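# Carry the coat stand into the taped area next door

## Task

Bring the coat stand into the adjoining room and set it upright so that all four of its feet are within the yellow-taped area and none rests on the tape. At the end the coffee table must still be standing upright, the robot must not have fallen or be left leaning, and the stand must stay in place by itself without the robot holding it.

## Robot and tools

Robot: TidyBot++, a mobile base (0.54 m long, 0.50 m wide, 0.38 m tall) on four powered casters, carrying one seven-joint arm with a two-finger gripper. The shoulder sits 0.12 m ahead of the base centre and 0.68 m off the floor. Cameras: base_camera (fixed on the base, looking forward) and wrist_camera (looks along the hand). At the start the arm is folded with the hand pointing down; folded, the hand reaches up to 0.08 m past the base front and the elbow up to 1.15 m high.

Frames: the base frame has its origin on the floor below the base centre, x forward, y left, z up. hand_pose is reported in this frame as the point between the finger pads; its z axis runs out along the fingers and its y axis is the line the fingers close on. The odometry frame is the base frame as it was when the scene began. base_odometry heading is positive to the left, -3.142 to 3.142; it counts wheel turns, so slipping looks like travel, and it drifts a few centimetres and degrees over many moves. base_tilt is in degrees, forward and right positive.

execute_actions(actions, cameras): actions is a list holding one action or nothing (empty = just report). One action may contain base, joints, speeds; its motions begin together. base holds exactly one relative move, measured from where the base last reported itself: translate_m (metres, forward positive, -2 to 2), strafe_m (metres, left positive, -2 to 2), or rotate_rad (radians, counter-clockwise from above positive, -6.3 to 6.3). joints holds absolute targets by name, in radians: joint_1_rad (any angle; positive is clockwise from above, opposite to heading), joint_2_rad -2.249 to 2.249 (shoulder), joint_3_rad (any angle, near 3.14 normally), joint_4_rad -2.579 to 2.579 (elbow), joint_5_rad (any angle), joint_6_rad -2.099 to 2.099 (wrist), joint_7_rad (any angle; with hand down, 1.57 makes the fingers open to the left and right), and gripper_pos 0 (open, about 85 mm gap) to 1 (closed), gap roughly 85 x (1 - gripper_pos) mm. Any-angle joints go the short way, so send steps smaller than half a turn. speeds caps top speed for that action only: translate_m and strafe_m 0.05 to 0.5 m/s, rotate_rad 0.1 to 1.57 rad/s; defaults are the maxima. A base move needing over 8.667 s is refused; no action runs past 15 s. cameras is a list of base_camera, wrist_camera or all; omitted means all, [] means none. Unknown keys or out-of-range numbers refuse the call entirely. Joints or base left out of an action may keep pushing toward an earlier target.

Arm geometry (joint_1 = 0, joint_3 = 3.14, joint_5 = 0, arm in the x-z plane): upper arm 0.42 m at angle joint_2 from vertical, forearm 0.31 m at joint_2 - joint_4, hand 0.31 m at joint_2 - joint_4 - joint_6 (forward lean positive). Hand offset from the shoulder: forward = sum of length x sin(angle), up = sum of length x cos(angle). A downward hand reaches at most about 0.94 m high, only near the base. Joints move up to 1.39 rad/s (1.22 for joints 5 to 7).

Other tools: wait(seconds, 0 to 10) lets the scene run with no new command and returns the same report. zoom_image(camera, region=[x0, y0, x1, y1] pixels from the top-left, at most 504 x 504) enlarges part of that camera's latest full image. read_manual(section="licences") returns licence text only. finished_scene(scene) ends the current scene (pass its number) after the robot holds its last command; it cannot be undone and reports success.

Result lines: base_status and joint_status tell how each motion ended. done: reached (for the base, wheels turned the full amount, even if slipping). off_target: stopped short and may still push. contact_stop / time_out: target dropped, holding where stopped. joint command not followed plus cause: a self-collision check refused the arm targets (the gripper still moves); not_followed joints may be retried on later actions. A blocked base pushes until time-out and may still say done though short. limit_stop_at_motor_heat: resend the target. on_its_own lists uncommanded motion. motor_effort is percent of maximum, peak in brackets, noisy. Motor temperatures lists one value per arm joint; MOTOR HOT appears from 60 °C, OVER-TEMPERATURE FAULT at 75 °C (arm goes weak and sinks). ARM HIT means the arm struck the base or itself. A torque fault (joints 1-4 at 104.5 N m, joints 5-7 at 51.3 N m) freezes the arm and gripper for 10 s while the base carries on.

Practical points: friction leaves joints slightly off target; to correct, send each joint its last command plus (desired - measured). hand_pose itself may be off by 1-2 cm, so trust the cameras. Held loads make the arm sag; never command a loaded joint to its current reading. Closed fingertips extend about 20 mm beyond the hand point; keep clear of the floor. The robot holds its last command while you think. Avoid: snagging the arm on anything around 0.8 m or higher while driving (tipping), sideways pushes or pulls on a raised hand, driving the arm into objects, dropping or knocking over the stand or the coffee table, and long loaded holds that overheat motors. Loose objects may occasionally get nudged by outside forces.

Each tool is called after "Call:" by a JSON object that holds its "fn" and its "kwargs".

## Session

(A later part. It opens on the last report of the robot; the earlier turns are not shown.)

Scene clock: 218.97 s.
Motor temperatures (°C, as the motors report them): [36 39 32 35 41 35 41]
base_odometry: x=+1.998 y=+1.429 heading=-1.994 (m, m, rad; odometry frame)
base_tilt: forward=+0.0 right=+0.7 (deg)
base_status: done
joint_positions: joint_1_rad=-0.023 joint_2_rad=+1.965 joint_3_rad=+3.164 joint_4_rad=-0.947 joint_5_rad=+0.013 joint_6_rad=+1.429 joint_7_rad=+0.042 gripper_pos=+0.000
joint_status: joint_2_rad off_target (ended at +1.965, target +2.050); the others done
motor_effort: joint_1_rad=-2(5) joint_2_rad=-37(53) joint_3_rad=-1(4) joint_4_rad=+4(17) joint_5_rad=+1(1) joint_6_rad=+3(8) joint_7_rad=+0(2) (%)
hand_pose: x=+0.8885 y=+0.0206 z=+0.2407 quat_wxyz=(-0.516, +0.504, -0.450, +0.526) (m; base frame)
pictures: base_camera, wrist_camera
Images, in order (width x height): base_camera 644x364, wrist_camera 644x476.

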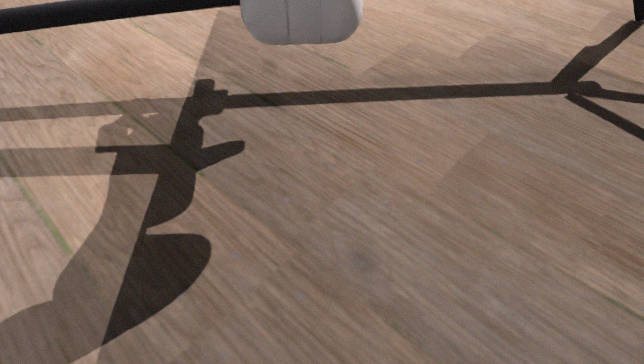

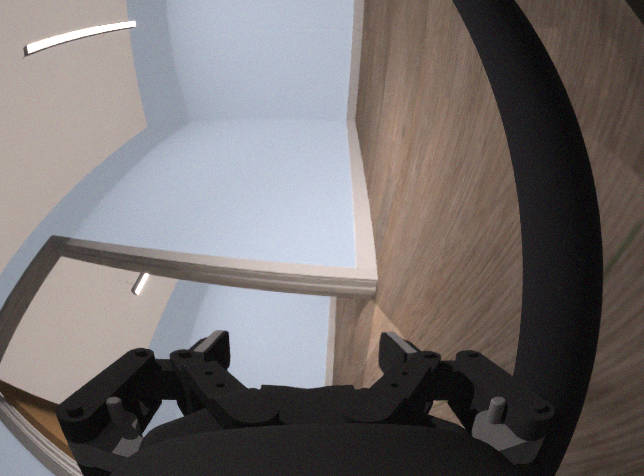

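Call:
{"fn": "execute_actions", "kwargs": {"actions": [{"base":{"translate_m":-0.2},"joints":{"joint_2_rad":2.1,"joint_4_rad":-0.9}}], "cameras": ["wrist_camera"]}}

Scene clock: 222.17 s.
Motor temperatures (°C, as the motors report them): [36 39 32 35 41 35 41]
base_odometry: x=+2.080 y=+1.612 heading=-1.994 (m, m, rad; odometry frame)
base_tilt: forward=+0.0 right=+0.7 (deg)
base_status: done
joint_positions: joint_1_rad=-0.023 joint_2_rad=+2.116 joint_3_rad=+3.164 joint_4_rad=-0.894 joint_5_rad=+0.013 joint_6_rad=+1.431 joint_7_rad=+0.042 gripper_pos=+0.000
joint_status: all done
motor_effort: joint_1_rad=-1(3) joint_2_rad=-44(52) joint_3_rad=-1(2) joint_4_rad=+8(12) joint_5_rad=-1(1) joint_6_rad=+8(9) joint_7_rad=+0(1) (%)
hand_pose: x=+0.8309 y=+0.0200 z=+0.1494 quat_wxyz=(-0.494, +0.529, -0.473, +0.502) (m; base frame)
pictures: wrist_camera
Images, in order (width x height): wrist_camera 644x476.

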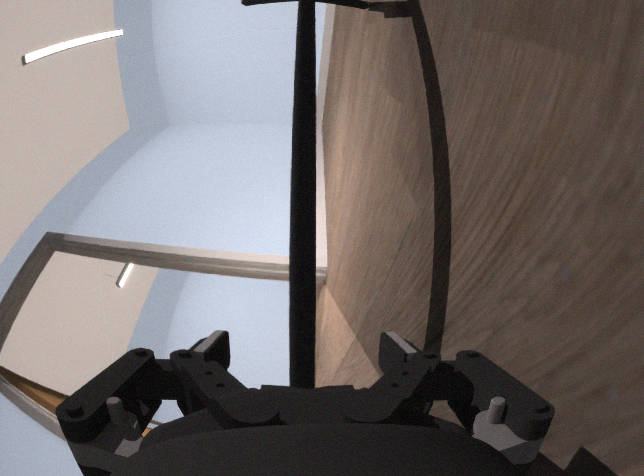

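Call:
{"fn": "execute_actions", "kwargs": {"actions": [{"base":{"translate_m":0.23},"speeds":{"translate_m":0.15}}], "cameras": []}}

Call:
{"fn": "execute_actions", "kwargs": {"actions": [{"joints":{"gripper_pos":1}}], "cameras": ["wrist_camera"]}}

Scene clock: 225.97 s.
Motor temperatures (°C, as the motors report them): [36 39 32 35 41 35 41]
base_odometry: x=+1.985 y=+1.402 heading=-1.995 (m, m, rad; odometry frame)
base_tilt: forward=+0.0 right=+0.7 (deg)
base_status: done
joint_positions: joint_1_rad=-0.023 joint_2_rad=+2.117 joint_3_rad=+3.164 joint_4_rad=-0.898 joint_5_rad=+0.013 joint_6_rad=+1.431 joint_7_rad=+0.042 gripper_pos=+0.000
joint_status: not commanded
motor_effort: joint_1_rad=-1(2) joint_2_rad=-46(54) joint_3_rad=-1(2) joint_4_rad=+9(12) joint_5_rad=+0(1) joint_6_rad=+8(9) joint_7_rad=+0(1) (%)
hand_pose: x=+0.8290 y=+0.0199 z=+0.1472 quat_wxyz=(-0.493, +0.530, -0.475, +0.501) (m; base frame)
pictures: none
No camera images: the call's "cameras" was empty. Leave "cameras" out to get every camera's image.

Scene clock: 227.07 s.
Motor temperatures (°C, as the motors report them): [36 39 32 35 41 35 41]
base_odometry: x=+1.985 y=+1.402 heading=-1.995 (m, m, rad; odometry frame)
base_tilt: forward=+0.0 right=+0.6 (deg)
base_status: not commanded
joint_positions: joint_1_rad=-0.023 joint_2_rad=+2.116 joint_3_rad=+3.164 joint_4_rad=-0.898 joint_5_rad=+0.013 joint_6_rad=+1.434 joint_7_rad=+0.042 gripper_pos=+0.643
joint_status: gripper_pos off_target (ended at +0.643, target +1.000)
motor_effort: joint_1_rad=+0(0) joint_2_rad=-45(48) joint_3_rad=-3(5) joint_4_rad=+8(11) joint_5_rad=-1(1) joint_6_rad=+8(9) joint_7_rad=-2(6) (%)
hand_pose: x=+0.8293 y=+0.0199 z=+0.1484 quat_wxyz=(-0.494, +0.530, -0.474, +0.501) (m; base frame)
pictures: wrist_camera
Images, in order (width x height): wrist_camera 644x476.

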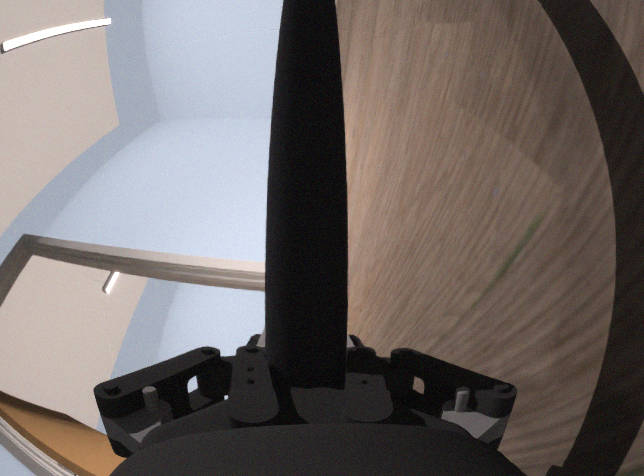

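Call:
{"fn": "execute_actions", "kwargs": {"actions": [{"base":{"strafe_m":-0.05},"speeds":{"strafe_m":0.05},"joints":{"joint_2_rad":1.7,"joint_4_rad":-1.4,"joint_6_rad":1.53,"joint_7_rad":-0.24,"gripper_pos":1}}], "cameras": []}}

Call:
{"fn": "execute_actions", "kwargs": {"actions": [{"base":{"strafe_m":-0.1},"speeds":{"strafe_m":0.08},"joints":{"joint_2_rad":1.3,"joint_4_rad":-1.75,"joint_6_rad":1.48,"joint_7_rad":-0.49,"gripper_pos":1}}]}}

Scene clock: 237.70 s.
Motor temperatures (°C, as the motors report them): [36 39 32 35 41 35 41]
base_odometry: x=+1.940 y=+1.422 heading=-1.994 (m, m, rad; odometry frame)
base_tilt: forward=+0.1 right=+0.7 (deg)
base_status: done
joint_positions: joint_1_rad=-0.042 joint_2_rad=+1.827 joint_3_rad=+3.205 joint_4_rad=-1.416 joint_5_rad=+0.015 joint_6_rad=+1.434 joint_7_rad=-0.101 gripper_pos=+0.652
joint_status: joint_2_rad off_target (ended at +1.827, target +1.700); joint_6_rad off_target (ended at +1.434, target +1.530); joint_7_rad off_target (ended at -0.101, target -0.240); gripper_pos off_target (ended at +0.652, target +1.000); the others done
motor_effort: joint_1_rad=+1(5) joint_2_rad=-66(70) joint_3_rad=-10(12) joint_4_rad=+10(12) joint_5_rad=-3(4) joint_6_rad=+20(24) joint_7_rad=-15(19) (%)
hand_pose: x=+0.7967 y=+0.0151 z=+0.1887 quat_wxyz=(-0.458, +0.561, -0.550, +0.415) (m; base frame)
pictures: none
No camera images: the call's "cameras" was empty. Leave "cameras" out to get every camera's image.

Scene clock: 239.53 s.
Motor temperatures (°C, as the motors report them): [36 39 32 35 41 35 41]
base_odometry: x=+1.849 y=+1.463 heading=-1.994 (m, m, rad; odometry frame)
base_tilt: forward=+0.1 right=+0.7 (deg)
base_status: done
joint_positions: joint_1_rad=-0.067 joint_2_rad=+1.409 joint_3_rad=+3.198 joint_4_rad=-1.760 joint_5_rad=+0.037 joint_6_rad=+1.430 joint_7_rad=-0.379 gripper_pos=+0.652
joint_status: joint_2_rad off_target (ended at +1.409, target +1.300); joint_7_rad off_target (ended at -0.379, target -0.490); gripper_pos off_target (ended at +0.652, target +1.000); the others done
motor_effort: joint_1_rad=+7(10) joint_2_rad=-67(72) joint_3_rad=-5(10) joint_4_rad=+12(12) joint_5_rad=-5(8) joint_6_rad=+19(25) joint_7_rad=-13(16) (%)
hand_pose: x=+0.8313 y=+0.0375 z=+0.3821 quat_wxyz=(-0.539, +0.473, -0.601, +0.353) (m; base frame)
pictures: base_camera, wrist_camera
Images, in order (width x height): base_camera 644x364, wrist_camera 644x476.

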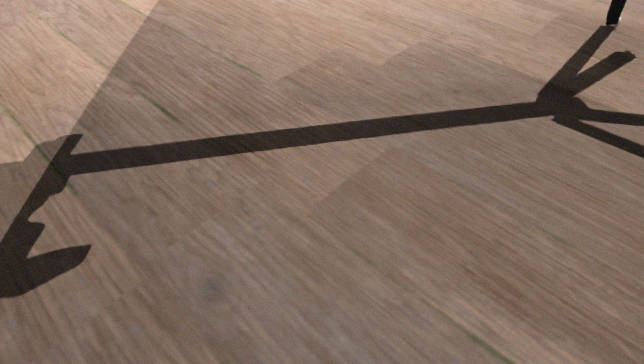

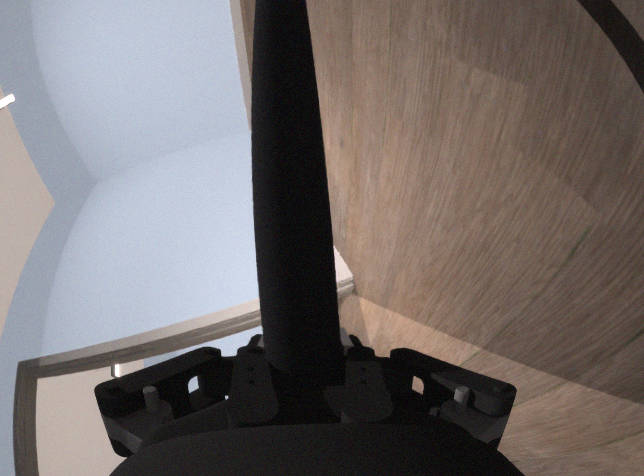

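Working. Continue.

Call:
{"fn": "execute_actions", "kwargs": {"actions": [{"base":{"strafe_m":-0.15},"speeds":{"strafe_m":0.08},"joints":{"joint_2_rad":0.85,"joint_4_rad":-2.0,"joint_6_rad":1.33,"joint_7_rad":-0.79,"gripper_pos":1}}], "cameras": []}}

Call:
{"fn": "execute_actions", "kwargs": {"actions": [{"base":{"strafe_m":-0.2},"speeds":{"strafe_m":0.08},"joints":{"joint_2_rad":0.55,"joint_4_rad":-2.0,"joint_6_rad":1.0,"joint_7_rad":-1.1,"gripper_pos":1}}]}}

Scene clock: 243.77 s.
Motor temperatures (°C, as the motors report them): [36 39 32 35 41 35 41]
base_odometry: x=+1.712 y=+1.525 heading=-1.994 (m, m, rad; odometry frame)
base_tilt: forward=+0.0 right=+0.7 (deg)
base_status: done
joint_positions: joint_1_rad=-0.067 joint_2_rad=+0.950 joint_3_rad=+3.181 joint_4_rad=-2.024 joint_5_rad=+0.044 joint_6_rad=+1.286 joint_7_rad=-0.690 gripper_pos=+0.658
joint_status: joint_2_rad off_target (ended at +0.950, target +0.850); joint_7_rad off_target (ended at -0.690, target -0.790); gripper_pos off_target (ended at +0.658, target +1.000); the others done
motor_effort: joint_1_rad=+7(13) joint_2_rad=-60(71) joint_3_rad=+0(9) joint_4_rad=+17(18) joint_5_rad=-7(9) joint_6_rad=+17(23) joint_7_rad=-9(16) (%)
hand_pose: x=+0.8215 y=+0.0422 z=+0.5794 quat_wxyz=(-0.607, +0.360, -0.656, +0.270) (m; base frame)
pictures: none
No camera images: the call's "cameras" was empty. Leave "cameras" out to get every camera's image.

Scene clock: 246.83 s.
Motor temperatures (°C, as the motors report them): [36 40 32 35 41 35 41]
base_odometry: x=+1.529 y=+1.607 heading=-1.994 (m, m, rad; odometry frame)
base_tilt: forward=+0.0 right=+0.6 (deg)
base_status: done
joint_positions: joint_1_rad=-0.067 joint_2_rad=+0.599 joint_3_rad=+3.168 joint_4_rad=-2.029 joint_5_rad=+0.055 joint_6_rad=+0.976 joint_7_rad=-1.012 gripper_pos=+0.663
joint_status: joint_2_rad off_target (ended at +0.599, target +0.550); joint_7_rad off_target (ended at -1.012, target -1.100); gripper_pos off_target (ended at +0.663, target +1.000); the others done
motor_effort: joint_1_rad=+8(12) joint_2_rad=-47(63) joint_3_rad=+2(10) joint_4_rad=+17(21) joint_5_rad=-7(11) joint_6_rad=+12(19) joint_7_rad=-8(19) (%)
hand_pose: x=+0.8194 y=+0.0477 z=+0.7295 quat_wxyz=(-0.655, +0.249, -0.692, +0.171) (m; base frame)
pictures: base_camera, wrist_camera
Images, in order (width x height): base_camera 644x364, wrist_camera 644x476.

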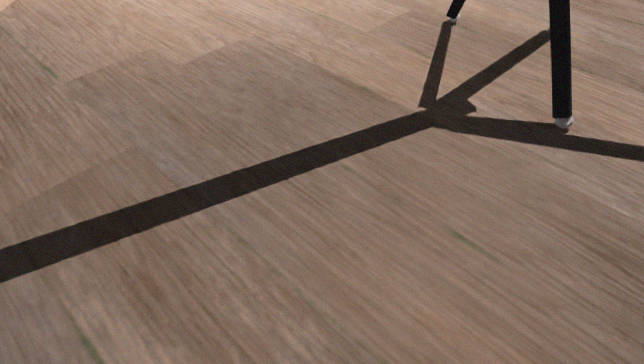

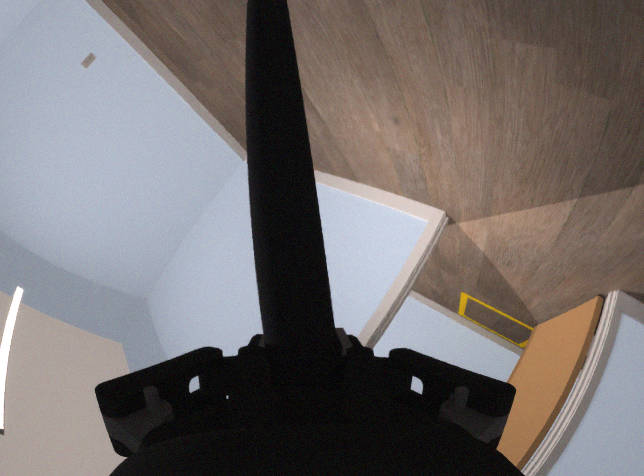

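Call:
{"fn": "execute_actions", "kwargs": {"actions": [{"base":{"strafe_m":-0.25},"speeds":{"strafe_m":0.08},"joints":{"joint_2_rad":0.4,"joint_4_rad":-2.0,"joint_6_rad":0.83,"joint_7_rad":-1.4,"gripper_pos":1}}]}}

Scene clock: 251.60 s.
Motor temperatures (°C, as the motors report them): [36 40 32 35 41 35 41]
base_odometry: x=+1.301 y=+1.709 heading=-1.993 (m, m, rad; odometry frame)
base_tilt: forward=+0.1 right=+0.6 (deg)
base_status: done
joint_positions: joint_1_rad=-0.043 joint_2_rad=+0.413 joint_3_rad=+3.178 joint_4_rad=-2.003 joint_5_rad=+0.082 joint_6_rad=+0.844 joint_7_rad=-1.330 gripper_pos=+0.683
joint_status: joint_7_rad off_target (ended at -1.330, target -1.400); gripper_pos off_target (ended at +0.683, target +1.000); the others done
motor_effort: joint_1_rad=+3(13) joint_2_rad=-37(51) joint_3_rad=+1(9) joint_4_rad=+16(20) joint_5_rad=-5(15) joint_6_rad=+9(13) joint_7_rad=-5(23) (%)
hand_pose: x=+0.8072 y=+0.0290 z=+0.8309 quat_wxyz=(-0.701, +0.134, -0.696, +0.084) (m; base frame)
pictures: base_camera, wrist_camera
Images, in order (width x height): base_camera 644x364, wrist_camera 644x476.

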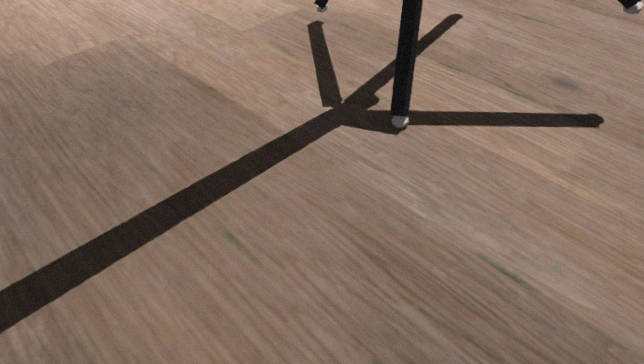

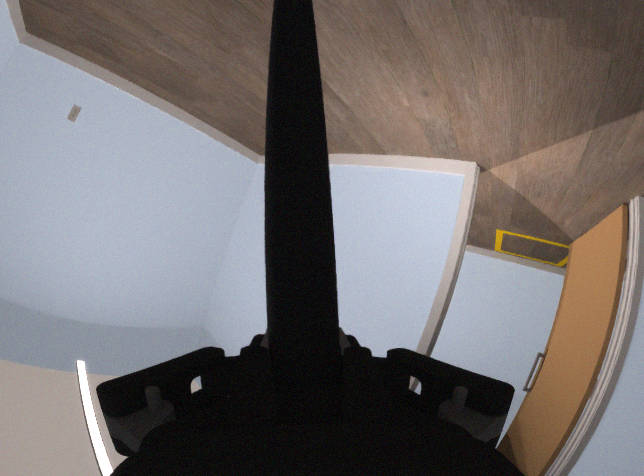

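Call:
{"fn": "execute_actions", "kwargs": {"actions": [{"base":{"strafe_m":-0.15},"speeds":{"strafe_m":0.08},"joints":{"joint_7_rad":-1.57,"gripper_pos":1}}]}}

Scene clock: 255.13 s.
Motor temperatures (°C, as the motors report them): [36 40 32 35 41 35 41]
base_odometry: x=+1.164 y=+1.771 heading=-1.993 (m, m, rad; odometry frame)
base_tilt: forward=+0.0 right=+0.7 (deg)
base_status: done
joint_positions: joint_1_rad=-0.014 joint_2_rad=+0.402 joint_3_rad=+3.185 joint_4_rad=-1.992 joint_5_rad=+0.053 joint_6_rad=+0.844 joint_7_rad=-1.510 gripper_pos=+0.689
joint_status: joint_7_rad off_target (ended at -1.510, target -1.570); gripper_pos off_target (ended at +0.689, target +1.000)
motor_effort: joint_1_rad=-3(7) joint_2_rad=-37(39) joint_3_rad=-3(7) joint_4_rad=+17(18) joint_5_rad=-1(13) joint_6_rad=+8(9) joint_7_rad=-3(19) (%)
hand_pose: x=+0.8088 y=-0.0017 z=+0.8442 quat_wxyz=(-0.713, +0.045, -0.699, +0.036) (m; base frame)
pictures: base_camera, wrist_camera
Images, in order (width x height): base_camera 644x364, wrist_camera 644x476.

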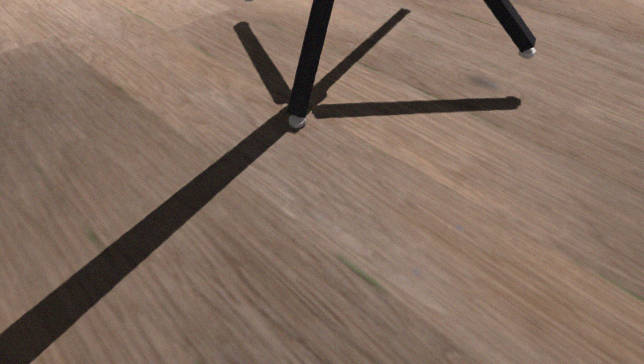

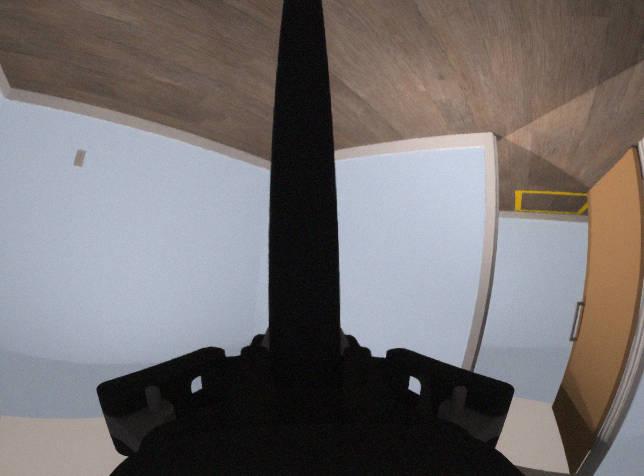

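Call:
{"fn": "execute_actions", "kwargs": {"actions": [{"joints":{"joint_2_rad":-0.1,"joint_4_rad":-2.0,"joint_6_rad":0.33,"gripper_pos":1}}], "cameras": ["base_camera"]}}

Scene clock: 259.43 s.
Motor temperatures (°C, as the motors report them): [36 40 32 35 41 35 41]
base_odometry: x=+1.164 y=+1.771 heading=-1.993 (m, m, rad; odometry frame)
base_tilt: forward=+0.0 right=+0.7 (deg)
base_status: not commanded
joint_positions: joint_1_rad=-0.020 joint_2_rad=+0.045 joint_3_rad=+3.186 joint_4_rad=-2.099 joint_5_rad=+0.052 joint_6_rad=+0.265 joint_7_rad=-1.531 gripper_pos=+0.689
joint_status: joint_2_rad off_target (ended at +0.045, target -0.100); joint_4_rad off_target (ended at -2.099, target -2.000); joint_6_rad off_target (ended at +0.265, target +0.330); gripper_pos off_target (ended at +0.689, target +1.000)
motor_effort: joint_1_rad=-2(7) joint_2_rad=-47(50) joint_3_rad=-2(8) joint_4_rad=+42(43) joint_5_rad=-1(8) joint_6_rad=+23(23) joint_7_rad=-1(13) (%)
hand_pose: x=+0.6991 y=-0.0082 z=+0.8375 quat_wxyz=(-0.590, +0.031, -0.807, +0.029) (m; base frame)
pictures: base_camera
Images, in order (width x height): base_camera 644x364.

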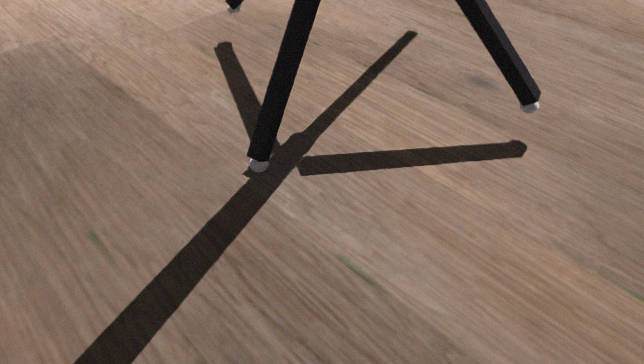

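Call:
{"fn": "execute_actions", "kwargs": {"actions": [{"joints":{"joint_2_rad":-0.35,"joint_4_rad":-1.8,"joint_6_rad":0.45,"gripper_pos":1}}], "cameras": ["base_camera"]}}

Scene clock: 262.43 s.
Motor temperatures (°C, as the motors report them): [36 40 32 35 41 35 41]
base_odometry: x=+1.164 y=+1.771 heading=-1.993 (m, m, rad; odometry frame)
base_tilt: forward=+0.0 right=+0.7 (deg)
base_status: not commanded
joint_positions: joint_1_rad=-0.020 joint_2_rad=-0.220 joint_3_rad=+3.186 joint_4_rad=-1.967 joint_5_rad=+0.051 joint_6_rad=+0.293 joint_7_rad=-1.533 gripper_pos=+0.689
joint_status: joint_2_rad off_target (ended at -0.220, target -0.350); joint_4_rad off_target (ended at -1.967, target -1.800); joint_6_rad off_target (ended at +0.293, target +0.450); gripper_pos off_target (ended at +0.689, target +1.000)
motor_effort: joint_1_rad=-1(2) joint_2_rad=-43(60) joint_3_rad=-1(2) joint_4_rad=+55(58) joint_5_rad=+0(1) joint_6_rad=+29(33) joint_7_rad=+1(2) (%)
hand_pose: x=+0.6463 y=-0.0101 z=+1.0736 quat_wxyz=(-0.746, +0.023, -0.664, +0.033) (m; base frame)
pictures: base_camera
Images, in order (width x height): base_camera 644x364.

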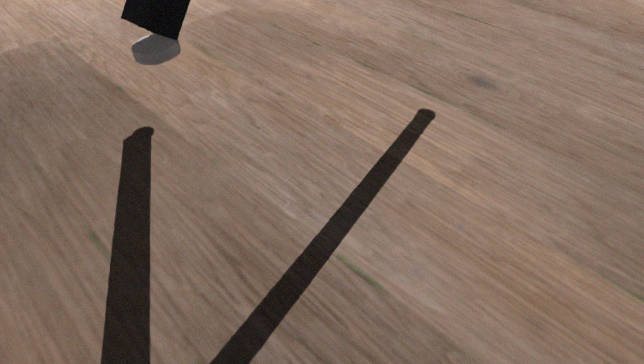

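Call:
{"fn": "execute_actions", "kwargs": {"actions": [{"base":{"rotate_rad":0.37},"speeds":{"rotate_rad":0.4},"joints":{"gripper_pos":1}}], "cameras": []}}

Call:
{"fn": "execute_actions", "kwargs": {"actions": [{"base":{"translate_m":1.1},"speeds":{"translate_m":0.25},"joints":{"gripper_pos":1}}], "cameras": []}}

Call:
{"fn": "execute_actions", "kwargs": {"actions": [{"base":{"rotate_rad":0.9},"speeds":{"rotate_rad":0.4},"joints":{"gripper_pos":1}}]}}

Scene clock: 270.07 s.
Motor temperatures (°C, as the motors report them): [36 40 32 36 41 35 41]
base_odometry: x=+1.164 y=+1.771 heading=-1.624 (m, m, rad; odometry frame)
base_tilt: forward=+0.0 right=+0.7 (deg)
base_status: done
joint_positions: joint_1_rad=-0.032 joint_2_rad=-0.220 joint_3_rad=+3.170 joint_4_rad=-1.967 joint_5_rad=+0.051 joint_6_rad=+0.293 joint_7_rad=-1.534 gripper_pos=+0.689
joint_status: gripper_pos off_target (ended at +0.689, target +1.000)
motor_effort: joint_1_rad=-1(6) joint_2_rad=-43(45) joint_3_rad=-1(6) joint_4_rad=+56(58) joint_5_rad=+1(1) joint_6_rad=+29(30) joint_7_rad=+1(1) (%)
hand_pose: x=+0.6462 y=+0.0058 z=+1.0736 quat_wxyz=(-0.747, +0.033, -0.664, +0.024) (m; base frame)
pictures: none
No camera images: the call's "cameras" was empty. Leave "cameras" out to get every camera's image.

Scene clock: 275.37 s.
Motor temperatures (°C, as the motors report them): [36 40 32 36 41 35 41]
base_odometry: x=+1.108 y=+0.672 heading=-1.623 (m, m, rad; odometry frame)
base_tilt: forward=+0.1 right=+0.6 (deg)
base_status: done
joint_positions: joint_1_rad=-0.032 joint_2_rad=-0.213 joint_3_rad=+3.170 joint_4_rad=-1.967 joint_5_rad=+0.051 joint_6_rad=+0.293 joint_7_rad=-1.534 gripper_pos=+0.689
joint_status: gripper_pos off_target (ended at +0.689, target +1.000)
motor_effort: joint_1_rad=-1(2) joint_2_rad=-43(47) joint_3_rad=-1(1) joint_4_rad=+55(60) joint_5_rad=+0(1) joint_6_rad=+29(32) joint_7_rad=+0(1) (%)
hand_pose: x=+0.6488 y=+0.0059 z=+1.0698 quat_wxyz=(-0.744, +0.033, -0.666, +0.024) (m; base frame)
pictures: none
No camera images: the call's "cameras" was empty. Leave "cameras" out to get every camera's image.

Scene clock: 278.47 s.
Motor temperatures (°C, as the motors report them): [36 40 32 36 41 36 41]
base_odometry: x=+1.108 y=+0.672 heading=-0.723 (m, m, rad; odometry frame)
base_tilt: forward=+0.0 right=+0.6 (deg)
base_status: done
joint_positions: joint_1_rad=-0.033 joint_2_rad=-0.213 joint_3_rad=+3.166 joint_4_rad=-1.967 joint_5_rad=+0.051 joint_6_rad=+0.293 joint_7_rad=-1.534 gripper_pos=+0.689
joint_status: gripper_pos off_target (ended at +0.689, target +1.000)
motor_effort: joint_1_rad=-1(4) joint_2_rad=-43(46) joint_3_rad=-1(5) joint_4_rad=+56(57) joint_5_rad=+0(1) joint_6_rad=+30(29) joint_7_rad=+1(2) (%)
hand_pose: x=+0.6487 y=+0.0084 z=+1.0698 quat_wxyz=(-0.744, +0.035, -0.666, +0.022) (m; base frame)
pictures: base_camera, wrist_camera
Images, in order (width x height): base_camera 644x364, wrist_camera 644x476.

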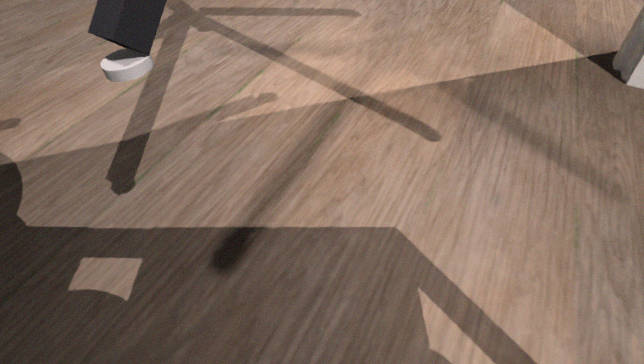

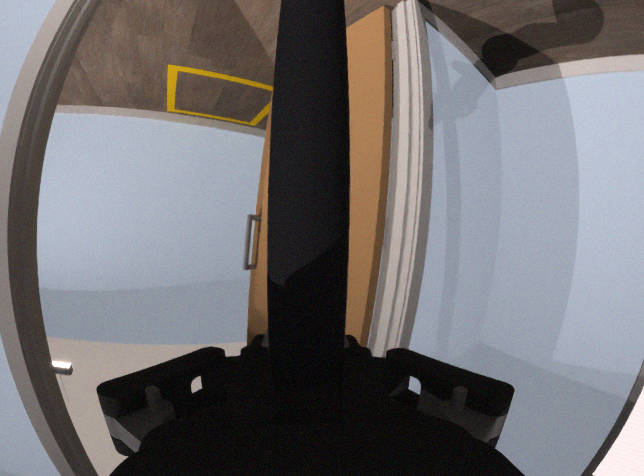

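Call:
{"fn": "execute_actions", "kwargs": {"actions": [{"base":{"strafe_m":-0.3},"speeds":{"strafe_m":0.15},"joints":{"gripper_pos":1}}]}}

Scene clock: 282.47 s.
Motor temperatures (°C, as the motors report them): [36 40 32 36 41 36 41]
base_odometry: x=+0.909 y=+0.447 heading=-0.722 (m, m, rad; odometry frame)
base_tilt: forward=+0.1 right=+0.7 (deg)
base_status: done
joint_positions: joint_1_rad=-0.028 joint_2_rad=-0.213 joint_3_rad=+3.168 joint_4_rad=-1.967 joint_5_rad=+0.051 joint_6_rad=+0.293 joint_7_rad=-1.534 gripper_pos=+0.689
joint_status: gripper_pos off_target (ended at +0.689, target +1.000)
motor_effort: joint_1_rad=-1(3) joint_2_rad=-43(45) joint_3_rad=+0(4) joint_4_rad=+55(57) joint_5_rad=+0(1) joint_6_rad=+29(29) joint_7_rad=+1(1) (%)
hand_pose: x=+0.6488 y=+0.0047 z=+1.0698 quat_wxyz=(-0.744, +0.033, -0.667, +0.024) (m; base frame)
pictures: base_camera, wrist_camera
Images, in order (width x height): base_camera 644x364, wrist_camera 644x476.

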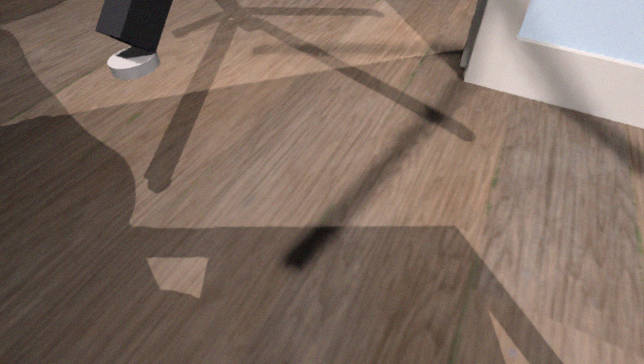

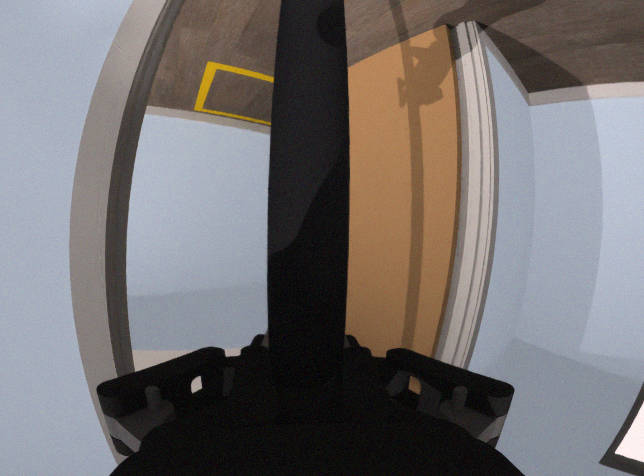

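Call:
{"fn": "execute_actions", "kwargs": {"actions": [{"base":{"strafe_m":0.1},"speeds":{"strafe_m":0.15},"joints":{"gripper_pos":1}}], "cameras": []}}

Call:
{"fn": "execute_actions", "kwargs": {"actions": [{"base":{"translate_m":0.5},"speeds":{"translate_m":0.15},"joints":{"gripper_pos":1}}]}}

Scene clock: 286.27 s.
Motor temperatures (°C, as the motors report them): [36 40 32 36 41 36 41]
base_odometry: x=+0.975 y=+0.522 heading=-0.722 (m, m, rad; odometry frame)
base_tilt: forward=+0.0 right=+0.7 (deg)
base_status: done
joint_positions: joint_1_rad=-0.031 joint_2_rad=-0.213 joint_3_rad=+3.169 joint_4_rad=-1.967 joint_5_rad=+0.051 joint_6_rad=+0.293 joint_7_rad=-1.534 gripper_pos=+0.689
joint_status: gripper_pos off_target (ended at +0.689, target +1.000)
motor_effort: joint_1_rad=-1(2) joint_2_rad=-43(44) joint_3_rad=-1(3) joint_4_rad=+55(57) joint_5_rad=+1(0) joint_6_rad=+29(30) joint_7_rad=+1(1) (%)
hand_pose: x=+0.6488 y=+0.0056 z=+1.0698 quat_wxyz=(-0.744, +0.033, -0.666, +0.024) (m; base frame)
pictures: none
No camera images: the call's "cameras" was empty. Leave "cameras" out to get every camera's image.

Scene clock: 290.30 s.
Motor temperatures (°C, as the motors report them): [36 40 32 37 41 36 41]
base_odometry: x=+1.351 y=+0.191 heading=-0.723 (m, m, rad; odometry frame)
base_tilt: forward=+0.0 right=+0.7 (deg)
base_status: done
joint_positions: joint_1_rad=-0.031 joint_2_rad=-0.213 joint_3_rad=+3.169 joint_4_rad=-1.967 joint_5_rad=+0.050 joint_6_rad=+0.294 joint_7_rad=-1.534 gripper_pos=+0.689
joint_status: gripper_pos off_target (ended at +0.689, target +1.000)
motor_effort: joint_1_rad=+0(3) joint_2_rad=-41(48) joint_3_rad=+1(2) joint_4_rad=+55(59) joint_5_rad=-2(3) joint_6_rad=+27(30) joint_7_rad=+0(2) (%)
hand_pose: x=+0.6488 y=+0.0056 z=+1.0700 quat_wxyz=(-0.745, +0.033, -0.666, +0.023) (m; base frame)
pictures: base_camera, wrist_camera
Images, in order (width x height): base_camera 644x364, wrist_camera 644x476.

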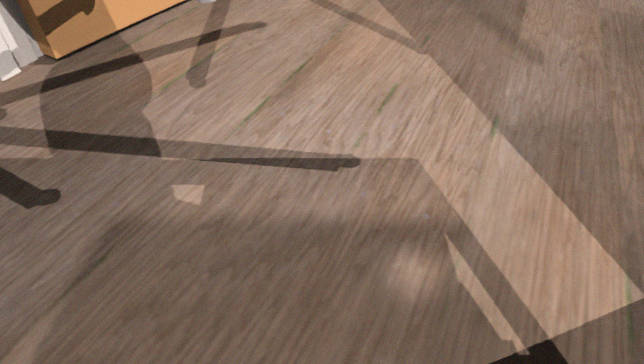

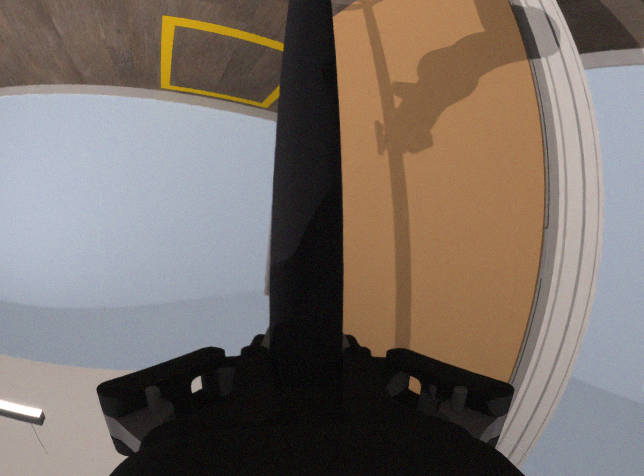

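Call:
{"fn": "execute_actions", "kwargs": {"actions": [{"base":{"rotate_rad":-0.25},"speeds":{"rotate_rad":0.3},"joints":{"gripper_pos":1}}]}}

Scene clock: 293.13 s.
Motor temperatures (°C, as the motors report them): [36 40 32 37 41 36 41]
base_odometry: x=+1.351 y=+0.191 heading=-0.972 (m, m, rad; odometry frame)
base_tilt: forward=+0.0 right=+0.7 (deg)
base_status: done
joint_positions: joint_1_rad=-0.028 joint_2_rad=-0.213 joint_3_rad=+3.168 joint_4_rad=-1.967 joint_5_rad=+0.050 joint_6_rad=+0.294 joint_7_rad=-1.534 gripper_pos=+0.689
joint_status: gripper_pos off_target (ended at +0.689, target +1.000)
motor_effort: joint_1_rad=-1(4) joint_2_rad=-41(43) joint_3_rad=-1(5) joint_4_rad=+54(55) joint_5_rad=-1(3) joint_6_rad=+28(28) joint_7_rad=+0(4) (%)
hand_pose: x=+0.6488 y=+0.0051 z=+1.0700 quat_wxyz=(-0.745, +0.033, -0.666, +0.024) (m; base frame)
pictures: base_camera, wrist_camera
Images, in order (width x height): base_camera 644x364, wrist_camera 644x476.

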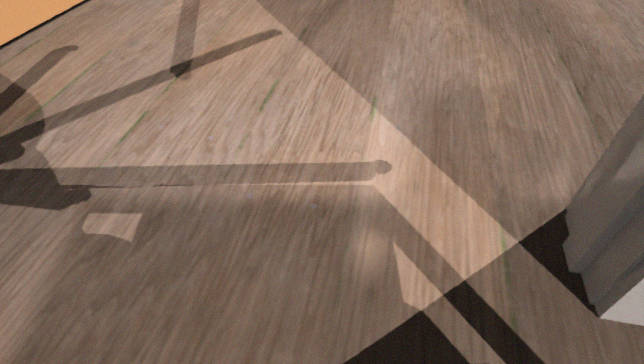

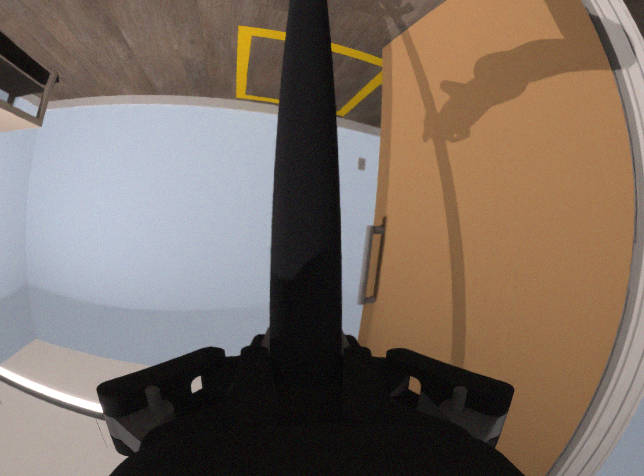

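Call:
{"fn": "execute_actions", "kwargs": {"actions": [{"base":{"strafe_m":0.08},"speeds":{"strafe_m":0.1},"joints":{"gripper_pos":1}}], "cameras": []}}

Call:
{"fn": "execute_actions", "kwargs": {"actions": [{"base":{"translate_m":0.6},"speeds":{"translate_m":0.15},"joints":{"gripper_pos":1}}]}}

Scene clock: 296.30 s.
Motor temperatures (°C, as the motors report them): [36 40 32 37 41 36 41]
base_odometry: x=+1.417 y=+0.236 heading=-0.973 (m, m, rad; odometry frame)
base_tilt: forward=+0.0 right=+0.7 (deg)
base_status: done
joint_positions: joint_1_rad=-0.031 joint_2_rad=-0.213 joint_3_rad=+3.169 joint_4_rad=-1.967 joint_5_rad=+0.050 joint_6_rad=+0.294 joint_7_rad=-1.534 gripper_pos=+0.689
joint_status: gripper_pos off_target (ended at +0.689, target +1.000)
motor_effort: joint_1_rad=-1(4) joint_2_rad=-42(44) joint_3_rad=+0(4) joint_4_rad=+55(57) joint_5_rad=-1(1) joint_6_rad=+29(29) joint_7_rad=+0(1) (%)
hand_pose: x=+0.6488 y=+0.0054 z=+1.0700 quat_wxyz=(-0.745, +0.032, -0.666, +0.023) (m; base frame)
pictures: none
No camera images: the call's "cameras" was empty. Leave "cameras" out to get every camera's image.

Scene clock: 301.00 s.
Motor temperatures (°C, as the motors report them): [36 40 32 37 41 36 41]
base_odometry: x=+1.755 y=-0.260 heading=-0.973 (m, m, rad; odometry frame)
base_tilt: forward=+0.0 right=+0.7 (deg)
base_status: done
joint_positions: joint_1_rad=-0.031 joint_2_rad=-0.219 joint_3_rad=+3.169 joint_4_rad=-1.971 joint_5_rad=+0.049 joint_6_rad=+0.302 joint_7_rad=-1.536 gripper_pos=+0.689
joint_status: gripper_pos off_target (ended at +0.689, target +1.000)
motor_effort: joint_1_rad=-1(2) joint_2_rad=-42(48) joint_3_rad=-1(3) joint_4_rad=+54(63) joint_5_rad=+0(2) joint_6_rad=+28(32) joint_7_rad=+1(2) (%)
hand_pose: x=+0.6463 y=+0.0054 z=+1.0733 quat_wxyz=(-0.748, +0.031, -0.663, +0.022) (m; base frame)
pictures: base_camera, wrist_camera
Images, in order (width x height): base_camera 644x364, wrist_camera 644x476.

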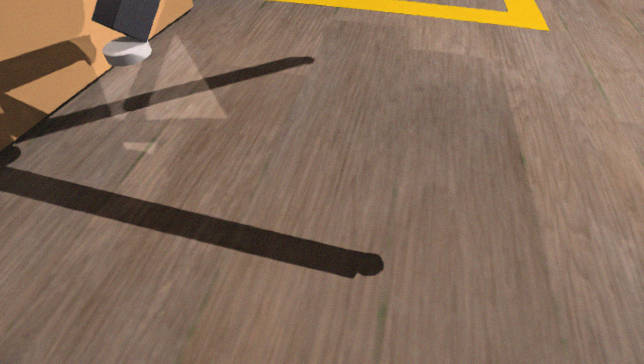

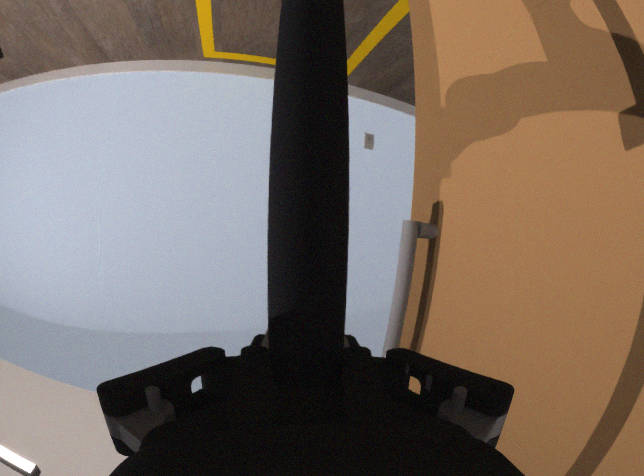

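Call:
{"fn": "execute_actions", "kwargs": {"actions": [{"base":{"translate_m":0.65},"speeds":{"translate_m":0.15},"joints":{"gripper_pos":1}}]}}

Scene clock: 307.87 s.
Motor temperatures (°C, as the motors report them): [36 40 32 37 41 36 41]
base_odometry: x=+2.121 y=-0.797 heading=-0.973 (m, m, rad; odometry frame)
base_tilt: forward=+0.1 right=+0.7 (deg)
base_status: done
joint_positions: joint_1_rad=-0.031 joint_2_rad=-0.213 joint_3_rad=+3.169 joint_4_rad=-1.971 joint_5_rad=+0.049 joint_6_rad=+0.302 joint_7_rad=-1.536 gripper_pos=+0.689
joint_status: gripper_pos off_target (ended at +0.689, target +1.000)
motor_effort: joint_1_rad=-1(3) joint_2_rad=-43(48) joint_3_rad=+0(1) joint_4_rad=+55(57) joint_5_rad=+0(0) joint_6_rad=+30(30) joint_7_rad=+0(1) (%)
hand_pose: x=+0.6486 y=+0.0055 z=+1.0701 quat_wxyz=(-0.746, +0.031, -0.665, +0.022) (m; base frame)
pictures: base_camera, wrist_camera
Images, in order (width x height): base_camera 644x364, wrist_camera 644x476.

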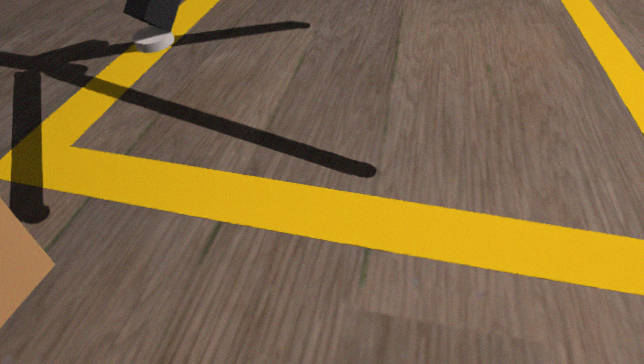

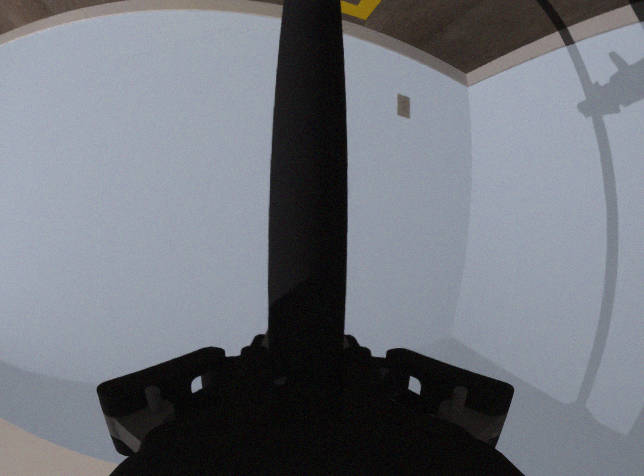

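Call:
{"fn": "execute_actions", "kwargs": {"actions": [{"base":{"strafe_m":-0.1},"speeds":{"strafe_m":0.1},"joints":{"gripper_pos":1}}], "cameras": []}}

Call:
{"fn": "execute_actions", "kwargs": {"actions": [{"base":{"translate_m":0.08},"speeds":{"translate_m":0.1},"joints":{"gripper_pos":1}}], "cameras": []}}

Call:
{"fn": "execute_actions", "kwargs": {"actions": [{"joints":{"joint_2_rad":0.4,"joint_4_rad":-2.0,"joint_6_rad":0.84,"gripper_pos":1}}]}}

Scene clock: 312.30 s.
Motor temperatures (°C, as the motors report them): [36 40 32 37 41 36 41]
base_odometry: x=+2.038 y=-0.854 heading=-0.973 (m, m, rad; odometry frame)
base_tilt: forward=+0.0 right=+0.7 (deg)
base_status: done
joint_positions: joint_1_rad=-0.027 joint_2_rad=-0.213 joint_3_rad=+3.170 joint_4_rad=-1.971 joint_5_rad=+0.049 joint_6_rad=+0.302 joint_7_rad=-1.536 gripper_pos=+0.689
joint_status: gripper_pos off_target (ended at +0.689, target +1.000)
motor_effort: joint_1_rad=+0(3) joint_2_rad=-44(46) joint_3_rad=+0(4) joint_4_rad=+55(57) joint_5_rad=-1(1) joint_6_rad=+30(30) joint_7_rad=+1(1) (%)
hand_pose: x=+0.6487 y=+0.0032 z=+1.0701 quat_wxyz=(-0.746, +0.030, -0.665, +0.024) (m; base frame)
pictures: none
No camera images: the call's "cameras" was empty. Leave "cameras" out to get every camera's image.

Scene clock: 313.70 s.
Motor temperatures (°C, as the motors report them): [36 40 32 37 41 36 41]
base_odometry: x=+2.083 y=-0.920 heading=-0.973 (m, m, rad; odometry frame)
base_tilt: forward=+0.0 right=+0.7 (deg)
base_status: done
joint_positions: joint_1_rad=-0.027 joint_2_rad=-0.211 joint_3_rad=+3.170 joint_4_rad=-1.971 joint_5_rad=+0.049 joint_6_rad=+0.302 joint_7_rad=-1.536 gripper_pos=+0.689
joint_status: gripper_pos off_target (ended at +0.689, target +1.000)
motor_effort: joint_1_rad=-1(2) joint_2_rad=-43(48) joint_3_rad=+0(0) joint_4_rad=+55(58) joint_5_rad=+0(1) joint_6_rad=+30(31) joint_7_rad=+1(1) (%)
hand_pose: x=+0.6495 y=+0.0032 z=+1.0688 quat_wxyz=(-0.745, +0.030, -0.666, +0.024) (m; base frame)
pictures: none
No camera images: the call's "cameras" was empty. Leave "cameras" out to get every camera's image.

Scene clock: 315.70 s.
Motor temperatures (°C, as the motors report them): [36 40 32 37 41 37 41]
base_odometry: x=+2.083 y=-0.920 heading=-0.973 (m, m, rad; odometry frame)
base_tilt: forward=+0.0 right=+0.7 (deg)
base_status: not commanded
joint_positions: joint_1_rad=-0.009 joint_2_rad=+0.378 joint_3_rad=+3.175 joint_4_rad=-2.018 joint_5_rad=+0.028 joint_6_rad=+0.790 joint_7_rad=-1.548 gripper_pos=+0.690
joint_status: gripper_pos off_target (ended at +0.690, target +1.000); the others done
motor_effort: joint_1_rad=-7(8) joint_2_rad=-35(61) joint_3_rad=-6(6) joint_4_rad=+20(56) joint_5_rad=+2(4) joint_6_rad=+10(30) joint_7_rad=+1(5) (%)
hand_pose: x=+0.7990 y=-0.0060 z=+0.8305 quat_wxyz=(-0.694, +0.018, -0.719, +0.020) (m; base frame)
pictures: base_camera, wrist_camera
Images, in order (width x height): base_camera 644x364, wrist_camera 644x476.

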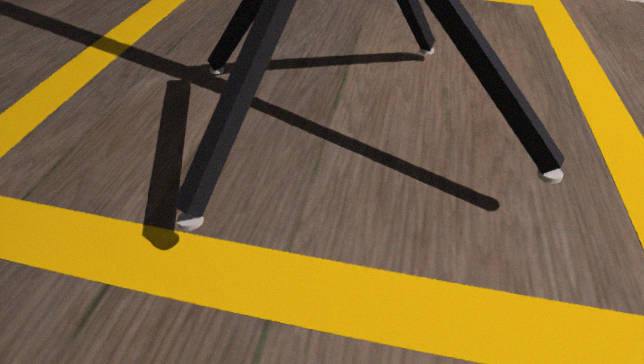

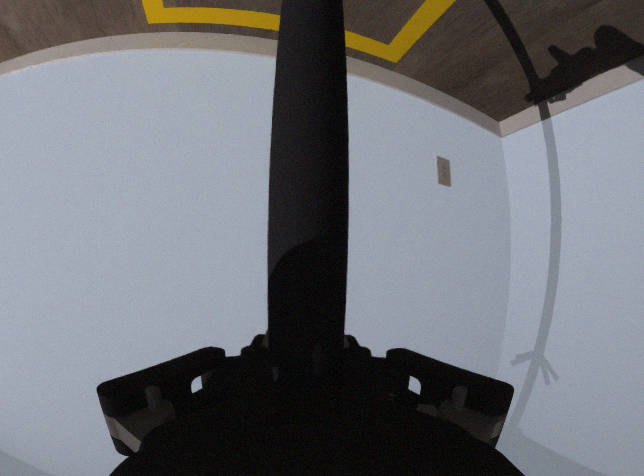

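Call:
{"fn": "execute_actions", "kwargs": {"actions": [{"joints":{"joint_2_rad":-0.35,"joint_4_rad":-1.8,"joint_6_rad":0.45,"gripper_pos":1}}], "cameras": []}}

Call:
{"fn": "execute_actions", "kwargs": {"actions": [{"base":{"translate_m":0.1},"speeds":{"translate_m":0.1},"joints":{"gripper_pos":1}}], "cameras": []}}

Call:
{"fn": "execute_actions", "kwargs": {"actions": [{"joints":{"joint_2_rad":0.4,"joint_4_rad":-2.0,"joint_6_rad":0.84,"gripper_pos":1}}]}}

Scene clock: 320.43 s.
Motor temperatures (°C, as the motors report them): [36 40 32 37 41 36 41]
base_odometry: x=+2.083 y=-0.920 heading=-0.973 (m, m, rad; odometry frame)
base_tilt: forward=+0.0 right=+0.6 (deg)
base_status: not commanded
joint_positions: joint_1_rad=-0.020 joint_2_rad=-0.224 joint_3_rad=+3.175 joint_4_rad=-1.984 joint_5_rad=+0.028 joint_6_rad=+0.349 joint_7_rad=-1.548 gripper_pos=+0.691
joint_status: joint_2_rad off_target (ended at -0.224, target -0.350); joint_4_rad off_target (ended at -1.984, target -1.800); joint_6_rad off_target (ended at +0.349, target +0.450); gripper_pos off_target (ended at +0.691, target +1.000)
motor_effort: joint_1_rad=-1(7) joint_2_rad=-40(72) joint_3_rad=-1(6) joint_4_rad=+53(55) joint_5_rad=+0(3) joint_6_rad=+27(31) joint_7_rad=+1(3) (%)
hand_pose: x=+0.6421 y=-0.0053 z=+1.0825 quat_wxyz=(-0.761, +0.013, -0.648, +0.018) (m; base frame)
pictures: none
No camera images: the call's "cameras" was empty. Leave "cameras" out to get every camera's image.

Scene clock: 322.03 s.
Motor temperatures (°C, as the motors report them): [36 40 32 38 41 36 41]
base_odometry: x=+2.140 y=-1.003 heading=-0.973 (m, m, rad; odometry frame)
base_tilt: forward=+0.0 right=+0.7 (deg)
base_status: done
joint_positions: joint_1_rad=-0.020 joint_2_rad=-0.213 joint_3_rad=+3.175 joint_4_rad=-1.984 joint_5_rad=+0.028 joint_6_rad=+0.333 joint_7_rad=-1.548 gripper_pos=+0.691
joint_status: gripper_pos off_target (ended at +0.691, target +1.000)
motor_effort: joint_1_rad=-1(2) joint_2_rad=-43(48) joint_3_rad=+0(2) joint_4_rad=+55(57) joint_5_rad=+0(1) joint_6_rad=+29(30) joint_7_rad=+1(1) (%)
hand_pose: x=+0.6473 y=-0.0053 z=+1.0717 quat_wxyz=(-0.752, +0.013, -0.659, +0.018) (m; base frame)
pictures: none
No camera images: the call's "cameras" was empty. Leave "cameras" out to get every camera's image.

Scene clock: 324.03 s.
Motor temperatures (°C, as the motors report them): [36 40 32 38 41 37 41]
base_odometry: x=+2.140 y=-1.003 heading=-0.973 (m, m, rad; odometry frame)
base_tilt: forward=+0.1 right=+0.6 (deg)
base_status: not commanded
joint_positions: joint_1_rad=-0.006 joint_2_rad=+0.381 joint_3_rad=+3.178 joint_4_rad=-2.015 joint_5_rad=+0.020 joint_6_rad=+0.783 joint_7_rad=-1.559 gripper_pos=+0.691
joint_status: joint_6_rad off_target (ended at +0.783, target +0.840); gripper_pos off_target (ended at +0.691, target +1.000); the others done
motor_effort: joint_1_rad=-7(9) joint_2_rad=-36(61) joint_3_rad=-5(8) joint_4_rad=+21(56) joint_5_rad=+3(6) joint_6_rad=+11(29) joint_7_rad=+3(8) (%)
hand_pose: x=+0.8000 y=-0.0112 z=+0.8286 quat_wxyz=(-0.692, +0.009, -0.722, +0.018) (m; base frame)
pictures: base_camera, wrist_camera
Images, in order (width x height): base_camera 644x364, wrist_camera 644x476.

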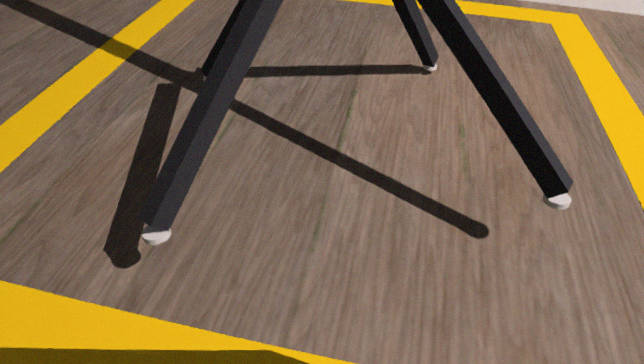

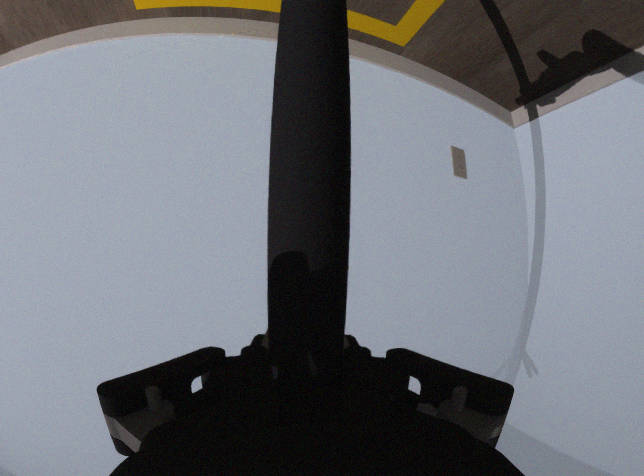

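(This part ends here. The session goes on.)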